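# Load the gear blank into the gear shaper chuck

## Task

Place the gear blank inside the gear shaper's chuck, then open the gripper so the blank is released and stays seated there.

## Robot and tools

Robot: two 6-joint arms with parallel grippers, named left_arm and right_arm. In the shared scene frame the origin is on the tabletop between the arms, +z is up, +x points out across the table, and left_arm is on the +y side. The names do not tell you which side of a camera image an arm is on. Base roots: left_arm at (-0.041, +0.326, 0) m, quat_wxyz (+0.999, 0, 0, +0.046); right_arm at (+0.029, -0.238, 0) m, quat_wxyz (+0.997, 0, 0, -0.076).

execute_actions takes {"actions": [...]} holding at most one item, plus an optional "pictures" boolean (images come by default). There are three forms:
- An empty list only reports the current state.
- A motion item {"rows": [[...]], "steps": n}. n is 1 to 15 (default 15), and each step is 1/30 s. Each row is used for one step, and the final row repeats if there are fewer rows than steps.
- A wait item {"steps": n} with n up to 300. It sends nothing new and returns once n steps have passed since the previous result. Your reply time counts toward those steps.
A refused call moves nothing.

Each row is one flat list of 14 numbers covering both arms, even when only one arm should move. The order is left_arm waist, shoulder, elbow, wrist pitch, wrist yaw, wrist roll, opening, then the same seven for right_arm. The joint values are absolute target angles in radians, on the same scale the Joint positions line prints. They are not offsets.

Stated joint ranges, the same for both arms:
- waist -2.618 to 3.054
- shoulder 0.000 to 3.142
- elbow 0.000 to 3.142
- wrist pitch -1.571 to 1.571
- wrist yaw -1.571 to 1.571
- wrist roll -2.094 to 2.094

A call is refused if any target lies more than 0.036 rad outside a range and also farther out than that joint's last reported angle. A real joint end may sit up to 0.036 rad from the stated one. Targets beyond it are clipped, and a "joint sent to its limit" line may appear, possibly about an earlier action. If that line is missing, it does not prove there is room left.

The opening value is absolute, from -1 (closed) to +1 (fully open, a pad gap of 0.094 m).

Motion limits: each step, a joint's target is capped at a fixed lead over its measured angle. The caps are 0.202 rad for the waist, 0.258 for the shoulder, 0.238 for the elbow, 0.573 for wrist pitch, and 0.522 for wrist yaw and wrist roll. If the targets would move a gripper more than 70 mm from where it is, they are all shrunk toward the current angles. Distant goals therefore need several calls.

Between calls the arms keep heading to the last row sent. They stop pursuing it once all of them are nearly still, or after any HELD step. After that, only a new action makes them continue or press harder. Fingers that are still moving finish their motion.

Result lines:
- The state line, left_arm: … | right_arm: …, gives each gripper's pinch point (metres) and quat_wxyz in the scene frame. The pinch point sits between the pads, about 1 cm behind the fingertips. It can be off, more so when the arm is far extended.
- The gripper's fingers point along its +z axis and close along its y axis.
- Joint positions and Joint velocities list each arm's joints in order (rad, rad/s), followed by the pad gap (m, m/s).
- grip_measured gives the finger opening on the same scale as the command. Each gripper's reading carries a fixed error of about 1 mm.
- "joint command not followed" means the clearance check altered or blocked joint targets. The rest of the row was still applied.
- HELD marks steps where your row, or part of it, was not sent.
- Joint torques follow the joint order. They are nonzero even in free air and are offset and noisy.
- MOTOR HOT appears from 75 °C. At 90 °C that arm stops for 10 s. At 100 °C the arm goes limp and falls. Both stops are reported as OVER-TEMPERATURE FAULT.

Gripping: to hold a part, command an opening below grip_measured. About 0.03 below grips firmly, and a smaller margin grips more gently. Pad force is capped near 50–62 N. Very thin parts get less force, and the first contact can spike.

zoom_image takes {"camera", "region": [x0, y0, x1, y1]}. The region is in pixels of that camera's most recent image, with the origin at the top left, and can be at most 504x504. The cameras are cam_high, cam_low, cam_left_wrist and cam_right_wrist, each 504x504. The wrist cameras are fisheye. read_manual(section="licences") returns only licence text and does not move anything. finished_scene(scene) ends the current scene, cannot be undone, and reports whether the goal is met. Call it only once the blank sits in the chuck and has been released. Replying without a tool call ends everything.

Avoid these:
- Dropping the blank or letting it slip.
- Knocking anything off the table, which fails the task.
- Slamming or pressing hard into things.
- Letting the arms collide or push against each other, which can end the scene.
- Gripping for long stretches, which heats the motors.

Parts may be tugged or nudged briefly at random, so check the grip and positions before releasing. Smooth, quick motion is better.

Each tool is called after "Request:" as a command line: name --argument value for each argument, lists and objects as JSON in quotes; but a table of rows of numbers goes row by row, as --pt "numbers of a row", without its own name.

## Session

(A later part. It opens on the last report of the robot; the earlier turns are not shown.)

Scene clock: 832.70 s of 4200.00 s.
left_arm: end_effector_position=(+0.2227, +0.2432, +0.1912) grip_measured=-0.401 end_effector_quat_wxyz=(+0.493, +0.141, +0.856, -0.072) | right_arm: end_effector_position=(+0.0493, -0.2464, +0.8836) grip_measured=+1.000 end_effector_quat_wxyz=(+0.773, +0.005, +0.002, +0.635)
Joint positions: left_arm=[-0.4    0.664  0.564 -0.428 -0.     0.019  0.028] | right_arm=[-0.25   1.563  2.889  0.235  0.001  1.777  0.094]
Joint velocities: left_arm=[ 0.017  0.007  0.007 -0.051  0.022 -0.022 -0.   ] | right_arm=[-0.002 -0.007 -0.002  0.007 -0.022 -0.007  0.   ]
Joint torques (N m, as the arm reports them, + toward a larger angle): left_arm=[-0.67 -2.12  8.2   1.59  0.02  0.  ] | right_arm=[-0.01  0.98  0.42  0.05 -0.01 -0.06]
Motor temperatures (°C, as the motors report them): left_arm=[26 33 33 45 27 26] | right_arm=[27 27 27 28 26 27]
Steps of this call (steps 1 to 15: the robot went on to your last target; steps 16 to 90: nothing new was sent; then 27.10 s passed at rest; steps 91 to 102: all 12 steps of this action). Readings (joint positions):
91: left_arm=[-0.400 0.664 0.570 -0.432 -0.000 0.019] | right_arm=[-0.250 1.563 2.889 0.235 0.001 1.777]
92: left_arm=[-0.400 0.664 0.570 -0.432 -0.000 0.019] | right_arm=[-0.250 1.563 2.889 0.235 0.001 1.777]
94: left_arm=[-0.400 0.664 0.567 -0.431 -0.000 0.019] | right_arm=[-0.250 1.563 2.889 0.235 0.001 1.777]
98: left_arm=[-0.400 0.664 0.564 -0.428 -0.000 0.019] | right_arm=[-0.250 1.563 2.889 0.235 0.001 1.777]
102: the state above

Request:
execute_actions --actions '[{"rows": [[-0.4095,0.650,0.550,-0.414,0,0.018,-0.44,-0.25,1.57,2.9,0.24,0,1.771,1],[-0.4095,0.658,0.549,-0.406,0,0.018,-0.44,-0.25,1.57,2.9,0.24,0,1.771,1],[-0.4095,0.664,0.548,-0.400,0,0.018,-0.44,-0.25,1.57,2.9,0.24,0,1.771,1],[-0.4095,0.667,0.547,-0.399,0,0.018,-0.44,-0.25,1.57,2.9,0.24,0,1.771,1],[-0.4095,0.669,0.546,-0.398,0,0.018,-0.44,-0.25,1.57,2.9,0.24,0,1.771,1],[-0.4095,0.670,0.545,-0.397,0,0.018,-0.44,-0.25,1.57,2.9,0.24,0,1.771,1],[-0.4095,0.671,0.544,-0.396,0,0.018,-0.44,-0.25,1.57,2.9,0.24,0,1.771,1],[-0.4095,0.672,0.543,-0.395,0,0.018,-0.44,-0.25,1.57,2.9,0.24,0,1.771,1],[-0.4095,0.672,0.542,-0.394,0,0.018,-0.44,-0.25,1.57,2.9,0.24,0,1.771,1],[-0.4095,0.672,0.541,-0.393,0,0.018,-0.44,-0.25,1.57,2.9,0.24,0,1.771,1],[-0.4095,0.672,0.540,-0.392,0,0.018,-0.44,-0.25,1.57,2.9,0.24,0,1.771,1],[-0.4095,0.672,0.539,-0.391,0,0.018,-0.44,-0.25,1.57,2.9,0.24,0,1.771,1],[-0.4095,0.672,0.538,-0.390,0,0.018,-0.44,-0.25,1.57,2.9,0.24,0,1.771,1],[-0.4095,0.672,0.537,-0.389,0,0.018,-0.44,-0.25,1.57,2.9,0.24,0,1.771,1],[-0.4095,0.672,0.536,-0.388,0,0.018,-0.44,-0.25,1.57,2.9,0.24,0,1.771,1]], "steps": 15}]' --pictures false

Request:
execute_actions --actions '[{"steps": 5}]' --pictures false

Scene clock: 853.43 s of 4200.00 s.
left_arm: end_effector_position=(+0.2231, +0.2431, +0.1890) grip_measured=-0.401 end_effector_quat_wxyz=(+0.493, +0.141, +0.855, -0.072) | right_arm: end_effector_position=(+0.0493, -0.2464, +0.8836) grip_measured=+1.000 end_effector_quat_wxyz=(+0.773, +0.005, +0.002, +0.635)
Joint positions: left_arm=[-0.4    0.664  0.554 -0.418 -0.     0.019  0.028] | right_arm=[-0.25   1.563  2.889  0.235  0.001  1.777  0.094]
Joint velocities: left_arm=[-0.012  0.027 -0.032  0.051  0.066 -0.081  0.   ] | right_arm=[-0.017 -0.017 -0.002  0.007 -0.051  0.037  0.   ]
Joint torques (N m, as the arm reports them, + toward a larger angle): left_arm=[-0.67  0.4   7.72  1.75  0.    0.  ] | right_arm=[-0.02  0.97  0.43  0.04 -0.01 -0.06]
Motor temperatures (°C, as the motors report them): left_arm=[26 32 32 44 27 26] | right_arm=[27 27 27 28 26 27]
Steps of this call (steps 1 to 15: the robot went on to your last target; steps 16 to 90: nothing new was sent; then 17.23 s passed at rest; steps 91 to 105: all 15 steps of this action). Readings (joint positions):
91: left_arm=[-0.400 0.664 0.564 -0.428 -0.000 0.019] | right_arm=[-0.250 1.563 2.889 0.235 0.001 1.777]
92: left_arm=[-0.400 0.664 0.564 -0.427 -0.000 0.019] | right_arm=[-0.250 1.563 2.889 0.235 0.001 1.777]
94: left_arm=[-0.400 0.664 0.564 -0.427 -0.000 0.019] | right_arm=[-0.250 1.563 2.889 0.235 0.001 1.777]
98: left_arm=[-0.400 0.664 0.561 -0.424 -0.000 0.019] | right_arm=[-0.250 1.563 2.889 0.235 0.001 1.777]
105: the state above

Scene clock: 853.60 s of 4200.00 s.
left_arm: end_effector_position=(+0.2231, +0.2431, +0.1886) grip_measured=-0.401 end_effector_quat_wxyz=(+0.493, +0.141, +0.855, -0.072) | right_arm: end_effector_position=(+0.0493, -0.2464, +0.8836) grip_measured=+1.000 end_effector_quat_wxyz=(+0.773, +0.005, +0.002, +0.635)
Joint positions: left_arm=[-0.4    0.664  0.553 -0.416 -0.     0.019  0.028] | right_arm=[-0.25   1.563  2.889  0.235  0.001  1.777  0.094]
Joint velocities: left_arm=[-0.007 -0.007 -0.002 -0.037 -0.007  0.095  0.   ] | right_arm=[-0.007  0.007 -0.002 -0.022 -0.022 -0.081  0.   ]
Joint torques (N m, as the arm reports them, + toward a larger angle): left_arm=[-0.67  0.45  7.78  1.74  0.    0.  ] | right_arm=[-0.02  0.98  0.43  0.04 -0.01 -0.06]
Motor temperatures (°C, as the motors report them): left_arm=[26 32 32 44 27 26] | right_arm=[27 27 27 28 26 27]
Steps of this call (steps 1 to 5: the robot went on to your last target). Readings (joint positions):
1: left_arm=[-0.400 0.664 0.553 -0.417 -0.000 0.019] | right_arm=[-0.250 1.563 2.889 0.235 0.001 1.777]
2: left_arm=[-0.400 0.664 0.553 -0.417 -0.000 0.019] | right_arm=[-0.250 1.563 2.889 0.235 0.001 1.777]
4: left_arm=[-0.400 0.664 0.553 -0.417 -0.000 0.019] | right_arm=[-0.250 1.563 2.889 0.235 0.001 1.777]
5: the state above

Request:
execute_actions --actions '[{"rows": [[-0.4095,0.674,0.534,-0.388,0,0.018,-0.44,-0.25,1.57,2.9,0.24,0,1.771,1],[-0.4095,0.676,0.5325,-0.388,0,0.018,-0.44,-0.25,1.57,2.9,0.24,0,1.771,1],[-0.4095,0.677,0.531,-0.3875,0,0.018,-0.44,-0.25,1.57,2.9,0.24,0,1.771,1],[-0.4095,0.677,0.5295,-0.387,0,0.018,-0.44,-0.25,1.57,2.9,0.24,0,1.771,1],[-0.4095,0.677,0.528,-0.386,0,0.018,-0.44,-0.25,1.57,2.9,0.24,0,1.771,1],[-0.4095,0.677,0.5265,-0.385,0,0.018,-0.44,-0.25,1.57,2.9,0.24,0,1.771,1],[-0.4095,0.677,0.525,-0.384,0,0.018,-0.44,-0.25,1.57,2.9,0.24,0,1.771,1],[-0.4095,0.677,0.5235,-0.383,0,0.018,-0.44,-0.25,1.57,2.9,0.24,0,1.771,1],[-0.4095,0.677,0.522,-0.382,0,0.018,-0.44,-0.25,1.57,2.9,0.24,0,1.771,1],[-0.4095,0.677,0.5205,-0.381,0,0.018,-0.44,-0.25,1.57,2.9,0.24,0,1.771,1],[-0.4095,0.677,0.519,-0.380,0,0.018,-0.44,-0.25,1.57,2.9,0.24,0,1.771,1],[-0.4095,0.677,0.5175,-0.379,0,0.018,-0.44,-0.25,1.57,2.9,0.24,0,1.771,1],[-0.4095,0.677,0.516,-0.378,0,0.018,-0.44,-0.25,1.57,2.9,0.24,0,1.771,1],[-0.4095,0.677,0.5145,-0.377,0,0.018,-0.44,-0.25,1.57,2.9,0.24,0,1.771,1],[-0.4095,0.677,0.5135,-0.376,0,0.018,-0.44,-0.25,1.57,2.9,0.24,0,1.771,1]], "steps": 15}]' --pictures false

Request:
execute_actions --actions '[{"steps": 5}]'

Scene clock: 872.50 s of 4200.00 s.
left_arm: end_effector_position=(+0.2233, +0.2431, +0.1834) grip_measured=-0.401 end_effector_quat_wxyz=(+0.492, +0.141, +0.856, -0.072) | right_arm: end_effector_position=(+0.0493, -0.2464, +0.8836) grip_measured=+1.000 end_effector_quat_wxyz=(+0.773, +0.005, +0.002, +0.635)
Joint positions: left_arm=[-0.4    0.664  0.535 -0.401 -0.     0.019  0.028] | right_arm=[-0.25   1.563  2.889  0.235  0.001  1.777  0.094]
Joint velocities: left_arm=[ 0.002 -0.012 -0.042  0.066  0.022 -0.022  0.   ] | right_arm=[-0.012 -0.012 -0.002 -0.037  0.037  0.051  0.   ]
Joint torques (N m, as the arm reports them, + toward a larger angle): left_arm=[-0.69  0.87  7.59  1.67  0.02  0.01] | right_arm=[-0.01  0.98  0.43  0.04 -0.01 -0.06]
Motor temperatures (°C, as the motors report them): left_arm=[26 32 32 45 27 26] | right_arm=[27 27 27 28 26 27]
Steps of this call (steps 1 to 15: the robot went on to your last target; steps 16 to 90: nothing new was sent; then 15.40 s passed at rest; steps 91 to 105: all 15 steps of this action). Readings (joint positions):
91: left_arm=[-0.400 0.664 0.553 -0.416 -0.000 0.019] | right_arm=[-0.250 1.563 2.889 0.235 0.001 1.777]
92: left_arm=[-0.400 0.664 0.553 -0.416 -0.000 0.019] | right_arm=[-0.250 1.563 2.889 0.235 0.001 1.777]
94: left_arm=[-0.400 0.664 0.553 -0.416 -0.000 0.019] | right_arm=[-0.250 1.563 2.889 0.235 0.001 1.777]
98: left_arm=[-0.400 0.664 0.547 -0.412 -0.000 0.019] | right_arm=[-0.250 1.563 2.889 0.235 0.001 1.777]
105: the state above

Scene clock: 872.67 s of 4200.00 s.
left_arm: end_effector_position=(+0.2233, +0.2430, +0.1826) grip_measured=-0.401 end_effector_quat_wxyz=(+0.492, +0.141, +0.856, -0.072) | right_arm: end_effector_position=(+0.0493, -0.2464, +0.8836) grip_measured=+1.000 end_effector_quat_wxyz=(+0.773, +0.005, +0.002, +0.635)
Joint positions: left_arm=[-0.4    0.664  0.532 -0.399 -0.     0.019  0.028] | right_arm=[-0.25   1.563  2.889  0.235  0.001  1.777  0.094]
Joint velocities: left_arm=[-0.007 -0.007 -0.002  0.051 -0.066 -0.066  0.001] | right_arm=[-0.012  0.012 -0.002 -0.037  0.051 -0.022  0.   ]
Joint torques (N m, as the arm reports them, + toward a larger angle): left_arm=[-0.69  0.76  7.66  1.7   0.    0.  ] | right_arm=[-0.01  0.98  0.43  0.05 -0.01 -0.06]
Motor temperatures (°C, as the motors report them): left_arm=[26 32 32 45 27 26] | right_arm=[27 27 27 28 26 27]
Steps of this call (steps 1 to 5: the robot went on to your last target). Readings (joint positions):
1: left_arm=[-0.400 0.664 0.533 -0.400 -0.000 0.019] | right_arm=[-0.250 1.563 2.889 0.235 0.001 1.777]
2: left_arm=[-0.400 0.664 0.532 -0.399 -0.000 0.019] | right_arm=[-0.250 1.563 2.889 0.235 0.001 1.777]
4: left_arm=[-0.400 0.664 0.532 -0.399 -0.000 0.019] | right_arm=[-0.250 1.563 2.889 0.235 0.001 1.777]
5: the state above

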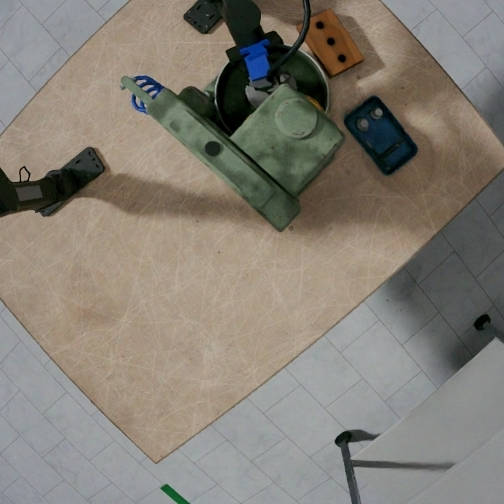

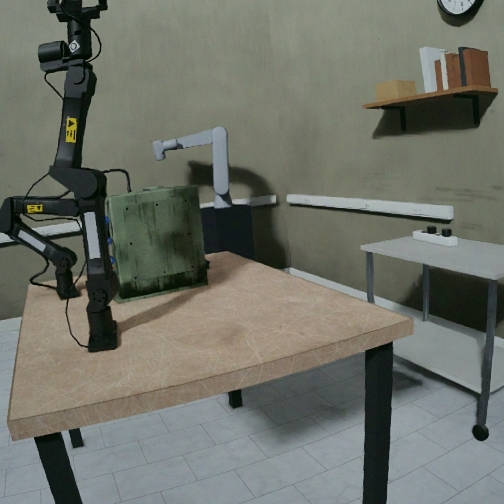

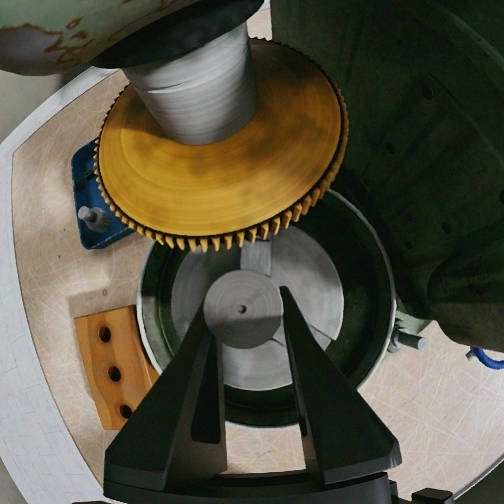

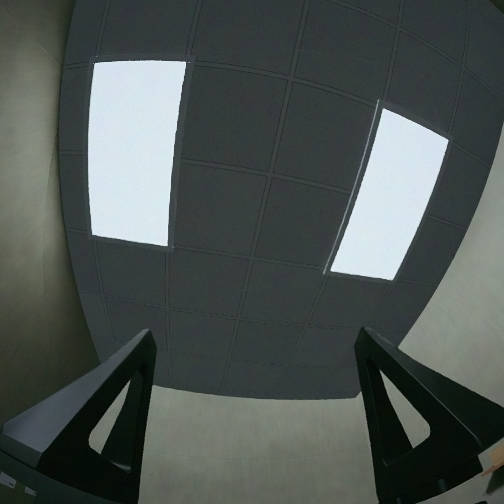

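Request:
execute_actions --actions '[{"rows": [[-0.4095,0.673,0.512,-0.373,0,0.018,-0.44,-0.25,1.57,2.9,0.24,0,1.771,1],[-0.4095,0.670,0.5105,-0.370,0,0.018,-0.44,-0.25,1.57,2.9,0.24,0,1.771,1],[-0.4095,0.668,0.509,-0.368,0,0.018,-0.44,-0.25,1.57,2.9,0.24,0,1.771,1],[-0.4095,0.666,0.5073,-0.3665,0,0.018,-0.44,-0.25,1.57,2.9,0.24,0,1.771,1],[-0.4095,0.666,0.5056,-0.365,0,0.018,-0.44,-0.25,1.57,2.9,0.24,0,1.771,1],[-0.4095,0.666,0.5039,-0.3635,0,0.018,-0.44,-0.25,1.57,2.9,0.24,0,1.771,1],[-0.4095,0.666,0.5022,-0.362,0,0.018,-0.44,-0.25,1.57,2.9,0.24,0,1.771,1],[-0.4095,0.666,0.5005,-0.3605,0,0.018,-0.44,-0.25,1.57,2.9,0.24,0,1.771,1],[-0.4095,0.666,0.4988,-0.359,0,0.018,-0.44,-0.25,1.57,2.9,0.24,0,1.771,1],[-0.4095,0.666,0.4971,-0.3575,0,0.018,-0.44,-0.25,1.57,2.9,0.24,0,1.771,1],[-0.4095,0.666,0.4954,-0.356,0,0.018,-0.44,-0.25,1.57,2.9,0.24,0,1.771,1],[-0.4095,0.666,0.4938,-0.3545,0,0.018,-0.44,-0.25,1.57,2.9,0.24,0,1.771,1],[-0.4095,0.666,0.4924,-0.353,0,0.018,-0.44,-0.25,1.57,2.9,0.24,0,1.771,1],[-0.4095,0.666,0.4914,-0.352,0,0.018,-0.44,-0.25,1.57,2.9,0.24,0,1.771,1],[-0.4095,0.666,0.491,-0.351,0,0.018,-0.44,-0.25,1.57,2.9,0.24,0,1.771,1]], "steps": 15}]' --pictures false

Request:
execute_actions --actions '[{"rows": [[-0.4095,0.666,0.491,-0.351,0,0.018,-0.44,-0.25,1.57,2.9,0.24,0,1.771,1],[-0.4095,0.666,0.491,-0.351,0,0.018,-0.44,-0.25,1.57,2.9,0.24,0,1.771,1],[-0.4095,0.665,0.491,-0.351,0,0.018,-0.44,-0.25,1.57,2.9,0.24,0,1.771,1],[-0.407,0.663,0.500,-0.351,0,0.018,-0.44,-0.25,1.57,2.9,0.24,0,1.771,1],[-0.404,0.661,0.509,-0.353,0,0.018,-0.44,-0.25,1.57,2.9,0.24,0,1.771,1],[-0.402,0.659,0.516,-0.358,0,0.018,-0.40,-0.25,1.57,2.9,0.24,0,1.771,1],[-0.401,0.658,0.518,-0.367,0,0.018,-0.32,-0.25,1.57,2.9,0.24,0,1.771,1],[-0.401,0.658,0.518,-0.375,0,0.018,-0.23,-0.25,1.57,2.9,0.24,0,1.771,1],[-0.401,0.658,0.518,-0.378,0,0.018,-0.15,-0.25,1.57,2.9,0.24,0,1.771,1]], "steps": 15}]'

Request:
zoom_image --camera "cam_left_wrist" --region '[160, 220, 360, 400]'

Scene clock: 904.37 s of 4200.00 s.
left_arm: end_effector_position=(+0.2234, +0.2430, +0.1758) grip_measured=-0.401 end_effector_quat_wxyz=(+0.490, +0.142, +0.857, -0.071) | right_arm: end_effector_position=(+0.0493, -0.2464, +0.8836) grip_measured=+1.000 end_effector_quat_wxyz=(+0.773, +0.005, +0.002, +0.635)
Joint positions: left_arm=[-0.4    0.664  0.508 -0.379 -0.     0.019  0.028] | right_arm=[-0.25   1.563  2.889  0.235  0.001  1.777  0.094]
Joint velocities: left_arm=[ 0.002  0.007 -0.032  0.051  0.066  0.022 -0.   ] | right_arm=[ 0.012 -0.007  0.007  0.007 -0.022  0.007  0.   ]
Joint torques (N m, as the arm reports them, + toward a larger angle): left_arm=[-0.65 -0.15  7.99  1.71  0.01  0.01] | right_arm=[-0.02  0.98  0.43  0.04 -0.01 -0.06]
Motor temperatures (°C, as the motors report them): left_arm=[26 32 32 45 27 26] | right_arm=[27 27 27 28 26 27]
Steps of this call (steps 1 to 15: the robot went on to your last target; steps 16 to 90: nothing new was sent; then 28.20 s passed at rest; steps 91 to 105: all 15 steps of this action). Readings (joint positions):
91: left_arm=[-0.400 0.664 0.531 -0.399 -0.000 0.019] | right_arm=[-0.250 1.563 2.889 0.235 0.001 1.777]
92: left_arm=[-0.400 0.664 0.531 -0.398 -0.000 0.019] | right_arm=[-0.250 1.563 2.889 0.235 0.001 1.777]
94: left_arm=[-0.400 0.664 0.531 -0.398 -0.000 0.019] | right_arm=[-0.250 1.563 2.889 0.235 0.001 1.777]
98: left_arm=[-0.400 0.664 0.521 -0.390 -0.000 0.019] | right_arm=[-0.250 1.563 2.889 0.235 0.001 1.777]
105: the state above

Scene clock: 904.87 s of 4200.00 s.
left_arm: end_effector_position=(+0.2234, +0.2431, +0.1754) grip_measured=-0.153 end_effector_quat_wxyz=(+0.490, +0.142, +0.857, -0.071) | right_arm: end_effector_position=(+0.0493, -0.2464, +0.8836) grip_measured=+1.000 end_effector_quat_wxyz=(+0.773, +0.005, +0.002, +0.635)
Joint positions: left_arm=[-0.4    0.664  0.506 -0.377 -0.001  0.019  0.04 ] | right_arm=[-0.25   1.563  2.889  0.235  0.001  1.777  0.094]
Joint velocities: left_arm=[-0.002 -0.012  0.017 -0.066  0.037 -0.11   0.   ] | right_arm=[-0.002 -0.002  0.002 -0.11  -0.066  0.037  0.   ]
Joint torques (N m, as the arm reports them, + toward a larger angle): left_arm=[-0.04 -0.84 10.68  1.51  0.02 -0.01] | right_arm=[-0.02  0.98  0.43  0.04 -0.01 -0.06]
Motor temperatures (°C, as the motors report them): left_arm=[26 32 32 45 27 26] | right_arm=[27 27 27 28 26 27]
Steps of this call (steps 1 to 15: all 15 steps of this action). Readings (joint positions):
1: left_arm=[-0.400 0.664 0.507 -0.378 -0.000 0.019] | right_arm=[-0.250 1.563 2.889 0.235 0.001 1.777]
2: left_arm=[-0.400 0.664 0.506 -0.377 -0.000 0.019] | right_arm=[-0.250 1.563 2.889 0.235 0.001 1.777]
4: left_arm=[-0.400 0.664 0.506 -0.377 -0.000 0.019] | right_arm=[-0.250 1.563 2.889 0.235 0.001 1.777]
8: left_arm=[-0.400 0.664 0.506 -0.377 -0.001 0.019] | right_arm=[-0.250 1.563 2.889 0.235 0.001 1.777]
15: the state above

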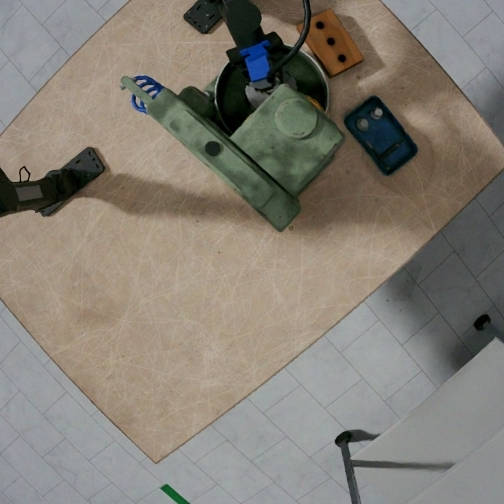

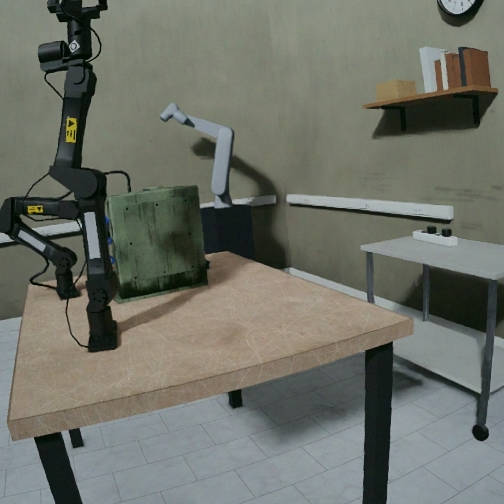

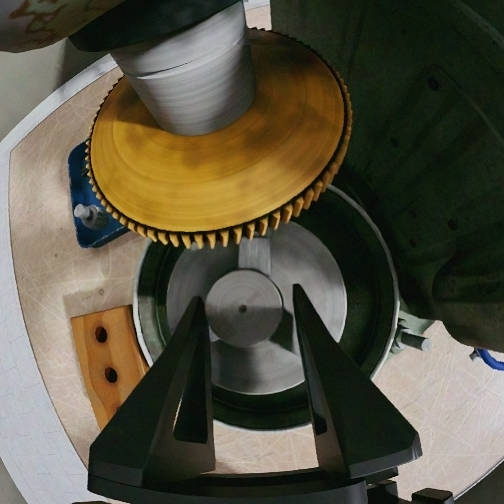

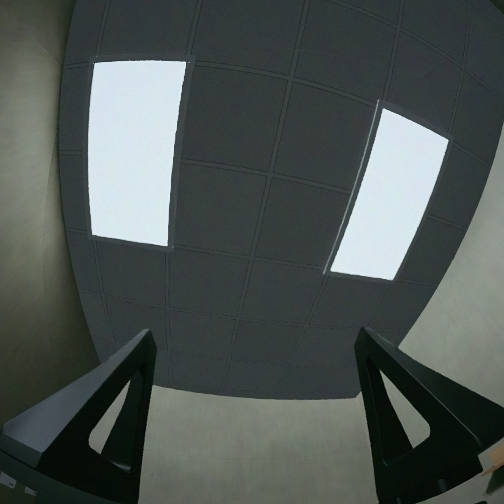

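Region (160, 220, 360, 400) of cam_left_wrist's 504x504 image, scaled by 2.520, with more detail than that image has; it fills the top 454 rows of this view, and the rest is white.

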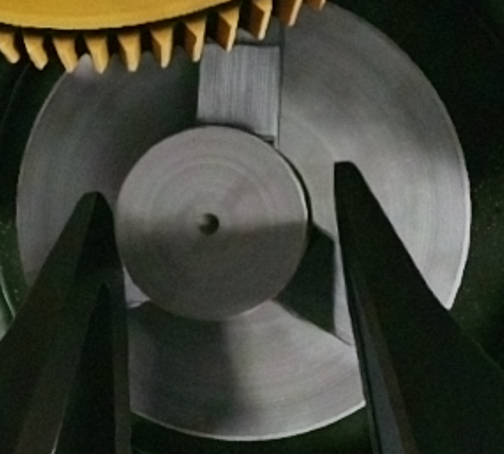

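Request:
execute_actions --actions '[]'

Scene clock: 915.10 s of 4200.00 s.
left_arm: end_effector_position=(+0.2234, +0.2431, +0.1754) grip_measured=-0.153 end_effector_quat_wxyz=(+0.490, +0.142, +0.857, -0.071) | right_arm: end_effector_position=(+0.0493, -0.2464, +0.8836) grip_measured=+1.000 end_effector_quat_wxyz=(+0.773, +0.005, +0.002, +0.635)
Joint positions: left_arm=[-0.4    0.664  0.506 -0.377 -0.001  0.019  0.04 ] | right_arm=[-0.25   1.563  2.889  0.235  0.001  1.777  0.094]
Joint velocities: left_arm=[ 0.002  0.012 -0.002 -0.022  0.081  0.081  0.001] | right_arm=[ 0.012 -0.017  0.002 -0.022  0.037 -0.022  0.   ]
Joint torques (N m, as the arm reports them, + toward a larger angle): left_arm=[-0.11 -0.77 10.77  1.5   0.   -0.03] | right_arm=[-0.01  0.98  0.43  0.04 -0.01 -0.06]
Motor temperatures (°C, as the motors report them): left_arm=[26 32 33 44 27 26] | right_arm=[27 27 27 28 26 27]
Steps of this call (steps 1 to 15: the robot went on to your last target; steps 16 to 90: nothing new was sent; then 7.23 s passed at rest). Readings (joint positions):
1: left_arm=[-0.400 0.664 0.506 -0.377 -0.001 0.019] | right_arm=[-0.250 1.563 2.889 0.235 0.001 1.777]
2: left_arm=[-0.400 0.664 0.506 -0.377 -0.001 0.019] | right_arm=[-0.250 1.563 2.889 0.235 0.001 1.777]
4: left_arm=[-0.400 0.664 0.506 -0.377 -0.001 0.019] | right_arm=[-0.250 1.563 2.889 0.235 0.001 1.777]
8: left_arm=[-0.400 0.664 0.506 -0.377 -0.001 0.019] | right_arm=[-0.250 1.563 2.889 0.235 0.001 1.777]
90: the state above
All arms were judged still, so your last target was given up. Only a new action makes them travel on or press farther. Fingers that are still opening or closing keep moving.

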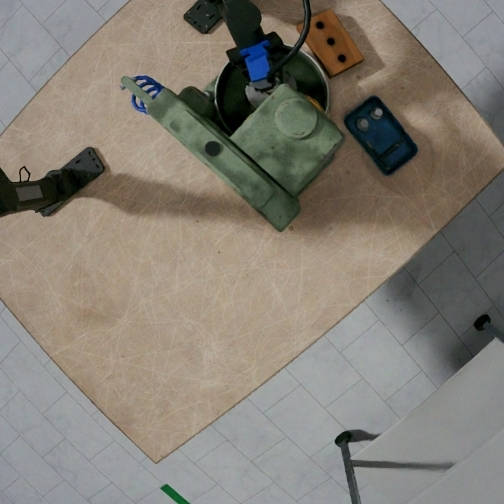

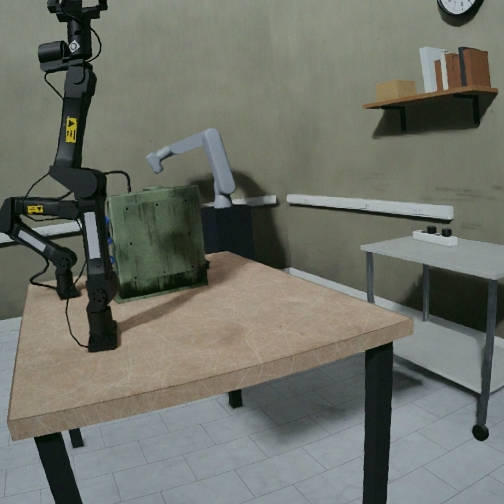

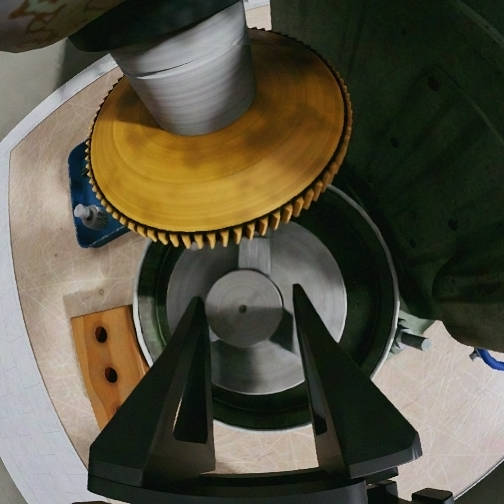

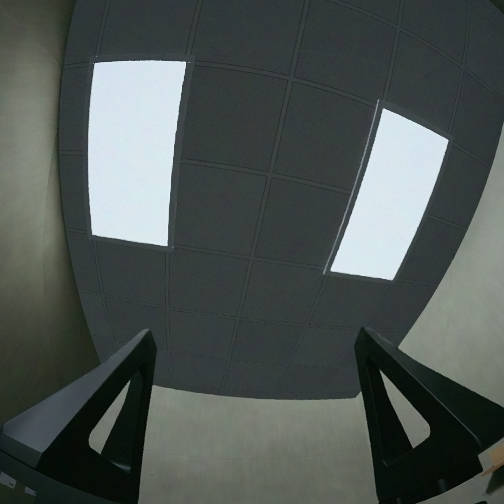

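Request:
execute_actions --actions '[{"rows": [[-0.401,0.658,0.525,-0.378,0,0.018,-0.1,-0.25,1.57,2.9,0.24,0,1.771,1],[-0.401,0.658,0.532,-0.380,0,0.018,-0.05,-0.25,1.57,2.9,0.24,0,1.771,1],[-0.401,0.658,0.539,-0.383,0,0.018,0.0,-0.25,1.57,2.9,0.24,0,1.771,1],[-0.401,0.656,0.545,-0.387,0,0.018,0.05,-0.25,1.57,2.9,0.24,0,1.771,1],[-0.401,0.654,0.551,-0.392,0,0.018,0.1,-0.25,1.57,2.9,0.24,0,1.771,1],[-0.401,0.651,0.557,-0.398,0,0.018,0.1,-0.25,1.57,2.9,0.24,0,1.771,1],[-0.401,0.648,0.563,-0.404,0,0.018,0.1,-0.25,1.57,2.9,0.24,0,1.771,1],[-0.401,0.644,0.569,-0.411,0,0.018,0.1,-0.25,1.57,2.9,0.24,0,1.771,1],[-0.401,0.638,0.575,-0.419,0,0.018,0.1,-0.25,1.57,2.9,0.24,0,1.771,1],[-0.401,0.630,0.581,-0.429,0,0.018,0.1,-0.25,1.57,2.9,0.24,0,1.771,1],[-0.401,0.621,0.586,-0.441,0,0.018,0.1,-0.25,1.57,2.9,0.24,0,1.771,1],[-0.401,0.611,0.591,-0.454,0,0.018,0.1,-0.25,1.57,2.9,0.24,0,1.771,1],[-0.401,0.600,0.596,-0.468,0,0.018,0.1,-0.25,1.57,2.9,0.24,0,1.771,1],[-0.401,0.589,0.601,-0.482,0,0.018,0.1,-0.25,1.57,2.9,0.24,0,1.771,1],[-0.401,0.578,0.606,-0.496,0,0.018,0.1,-0.25,1.57,2.9,0.24,0,1.771,1]], "steps": 15}]' --pictures false

Request:
execute_actions --actions '[{"rows": [[-0.401,0.567,0.610,-0.510,0,0.018,0.1,-0.25,1.57,2.9,0.24,0,1.771,1],[-0.401,0.556,0.614,-0.524,0,0.018,0.1,-0.25,1.57,2.9,0.24,0,1.771,1],[-0.401,0.545,0.618,-0.538,0,0.018,0.1,-0.25,1.57,2.9,0.24,0,1.771,1],[-0.401,0.534,0.622,-0.552,0,0.018,0.1,-0.25,1.57,2.9,0.24,0,1.771,1],[-0.401,0.524,0.626,-0.566,0,0.018,0.1,-0.25,1.57,2.9,0.24,0,1.771,1],[-0.401,0.514,0.630,-0.579,0,0.018,0.1,-0.25,1.57,2.9,0.24,0,1.771,1],[-0.401,0.505,0.634,-0.591,0,0.018,0.1,-0.25,1.57,2.9,0.24,0,1.771,1],[-0.401,0.497,0.637,-0.602,0,0.018,0.1,-0.25,1.57,2.9,0.24,0,1.771,1],[-0.401,0.490,0.640,-0.612,0,0.018,0.1,-0.25,1.57,2.9,0.24,0,1.771,1],[-0.401,0.484,0.642,-0.620,0,0.018,0.1,-0.25,1.57,2.9,0.24,0,1.771,1],[-0.401,0.480,0.644,-0.626,0,0.018,0.1,-0.25,1.57,2.9,0.24,0,1.771,1],[-0.401,0.478,0.645,-0.630,0,0.018,0.1,-0.25,1.57,2.9,0.24,0,1.771,1]], "steps": 15}]'

Scene clock: 935.43 s of 4200.00 s.
left_arm: end_effector_position=(+0.2191, +0.2445, +0.2043) grip_measured=+0.097 end_effector_quat_wxyz=(+0.511, +0.139, +0.845, -0.074) | right_arm: end_effector_position=(+0.0493, -0.2464, +0.8836) grip_measured=+1.000 end_effector_quat_wxyz=(+0.773, +0.005, +0.002, +0.635)
Joint positions: left_arm=[-0.4    0.621  0.572 -0.436 -0.001  0.019  0.052] | right_arm=[-0.25   1.563  2.889  0.235  0.001  1.777  0.094]
Joint velocities: left_arm=[-0.002 -0.335  0.154 -0.374 -0.037  0.037  0.001] | right_arm=[-0.002  0.002  0.007 -0.037 -0.022  0.007  0.   ]
Joint torques (N m, as the arm reports them, + toward a larger angle): left_arm=[-0.05 -1.73 12.02  1.43  0.01 -0.01] | right_arm=[-0.02  0.98  0.43  0.05  0.   -0.06]
Motor temperatures (°C, as the motors report them): left_arm=[26 32 33 44 27 26] | right_arm=[27 27 27 28 26 27]
Steps of this call (steps 1 to 90: nothing new was sent; then 16.83 s passed at rest; steps 91 to 105: all 15 steps of this action). Readings (joint positions):
91: left_arm=[-0.400 0.664 0.506 -0.377 -0.001 0.019] | right_arm=[-0.250 1.563 2.889 0.235 0.001 1.777]
92: left_arm=[-0.400 0.664 0.506 -0.377 -0.001 0.019] | right_arm=[-0.250 1.563 2.889 0.235 0.001 1.777]
94: left_arm=[-0.400 0.664 0.508 -0.378 -0.001 0.019] | right_arm=[-0.250 1.563 2.889 0.235 0.001 1.777]
98: left_arm=[-0.400 0.664 0.531 -0.389 -0.001 0.019] | right_arm=[-0.250 1.563 2.889 0.235 0.001 1.777]
105: the state above

Scene clock: 935.93 s of 4200.00 s.
left_arm: end_effector_position=(+0.1929, +0.2528, +0.2213) grip_measured=+0.097 end_effector_quat_wxyz=(+0.517, +0.139, +0.842, -0.075) | right_arm: end_effector_position=(+0.0493, -0.2464, +0.8836) grip_measured=+1.000 end_effector_quat_wxyz=(+0.773, +0.005, +0.002, +0.635)
Joint positions: left_arm=[-0.4    0.498  0.621 -0.595 -0.001  0.019  0.052] | right_arm=[-0.25   1.563  2.889  0.235  0.001  1.777  0.094]
Joint velocities: left_arm=[ 0.002 -0.002  0.022 -0.11  -0.081  0.022 -0.   ] | right_arm=[-0.017  0.012 -0.012  0.022  0.007 -0.037  0.   ]
Joint torques (N m, as the arm reports them, + toward a larger angle): left_arm=[-0.07 -0.6  11.48  1.41  0.02  0.  ] | right_arm=[-0.02  0.98  0.42  0.04 -0.01 -0.06]
Motor temperatures (°C, as the motors report them): left_arm=[26 32 33 44 27 26] | right_arm=[27 27 27 28 26 27]
Steps of this call (steps 1 to 15: all 15 steps of this action). Readings (joint positions):
1: left_arm=[-0.400 0.609 0.577 -0.447 -0.001 0.019] | right_arm=[-0.250 1.563 2.889 0.235 0.001 1.777]
2: left_arm=[-0.400 0.597 0.582 -0.459 -0.001 0.019] | right_arm=[-0.250 1.563 2.889 0.235 0.001 1.777]
4: left_arm=[-0.400 0.574 0.591 -0.483 -0.001 0.019] | right_arm=[-0.250 1.563 2.889 0.235 0.001 1.777]
8: left_arm=[-0.400 0.533 0.606 -0.534 -0.001 0.019] | right_arm=[-0.250 1.563 2.889 0.235 0.001 1.777]
15: the state above

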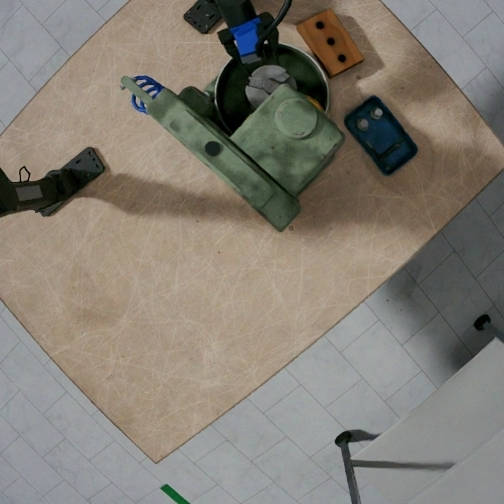

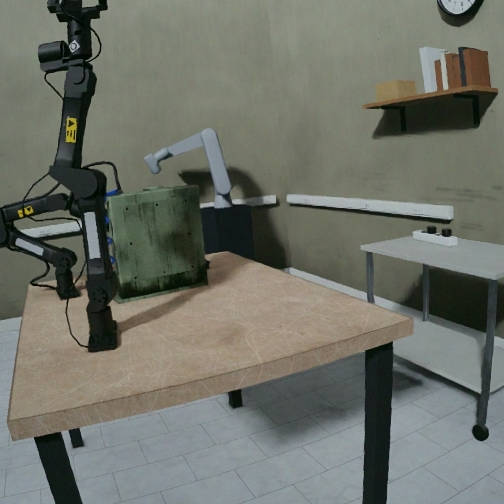

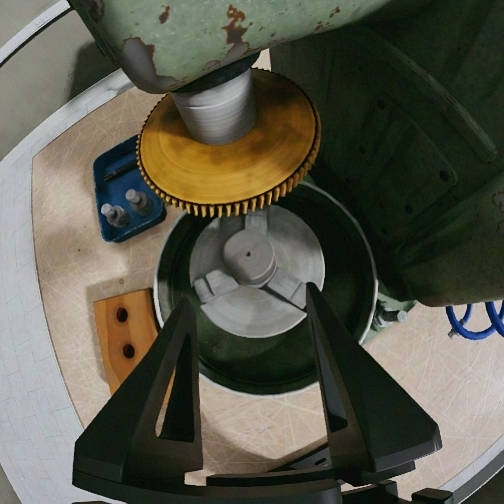

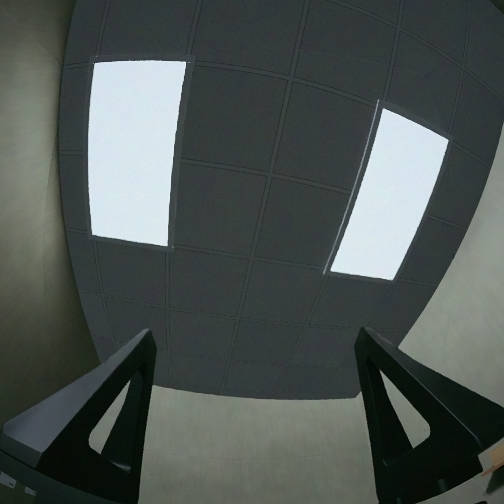

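Request:
zoom_image --camera "cam_left_wrist" --region '[180, 190, 330, 340]'

Region (180, 190, 330, 340) of cam_left_wrist's 504x504 image, scaled by 3.360, with more detail than that image has.

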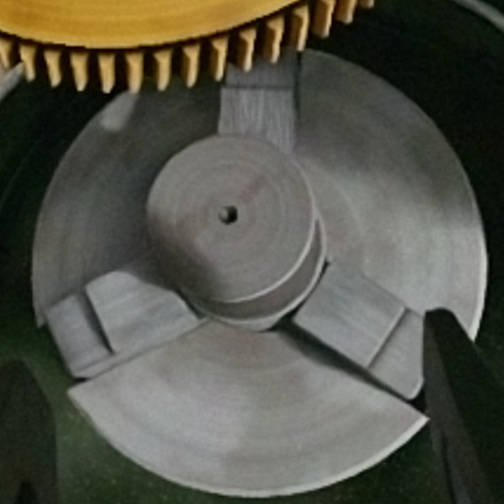

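Request:
zoom_image --camera "cam_left_wrist" --region '[225, 235, 295, 305]'

Request:
zoom_image --camera "cam_high" --region '[225, 45, 325, 145]'

Region (225, 235, 295, 305) of cam_left_wrist's 504x504 image, scaled by 7.200, with more detail than that image has.

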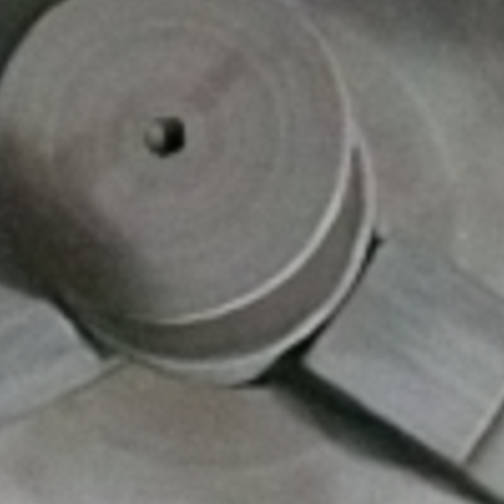

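Region (225, 45, 325, 145) of cam_high's 504x504 image, scaled by 5.040, with more detail than that image has.

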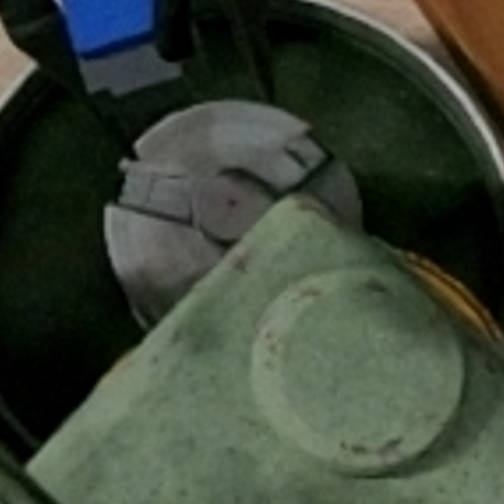

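Request:
finished_scene --scene 2

The scene is finished: the task was done.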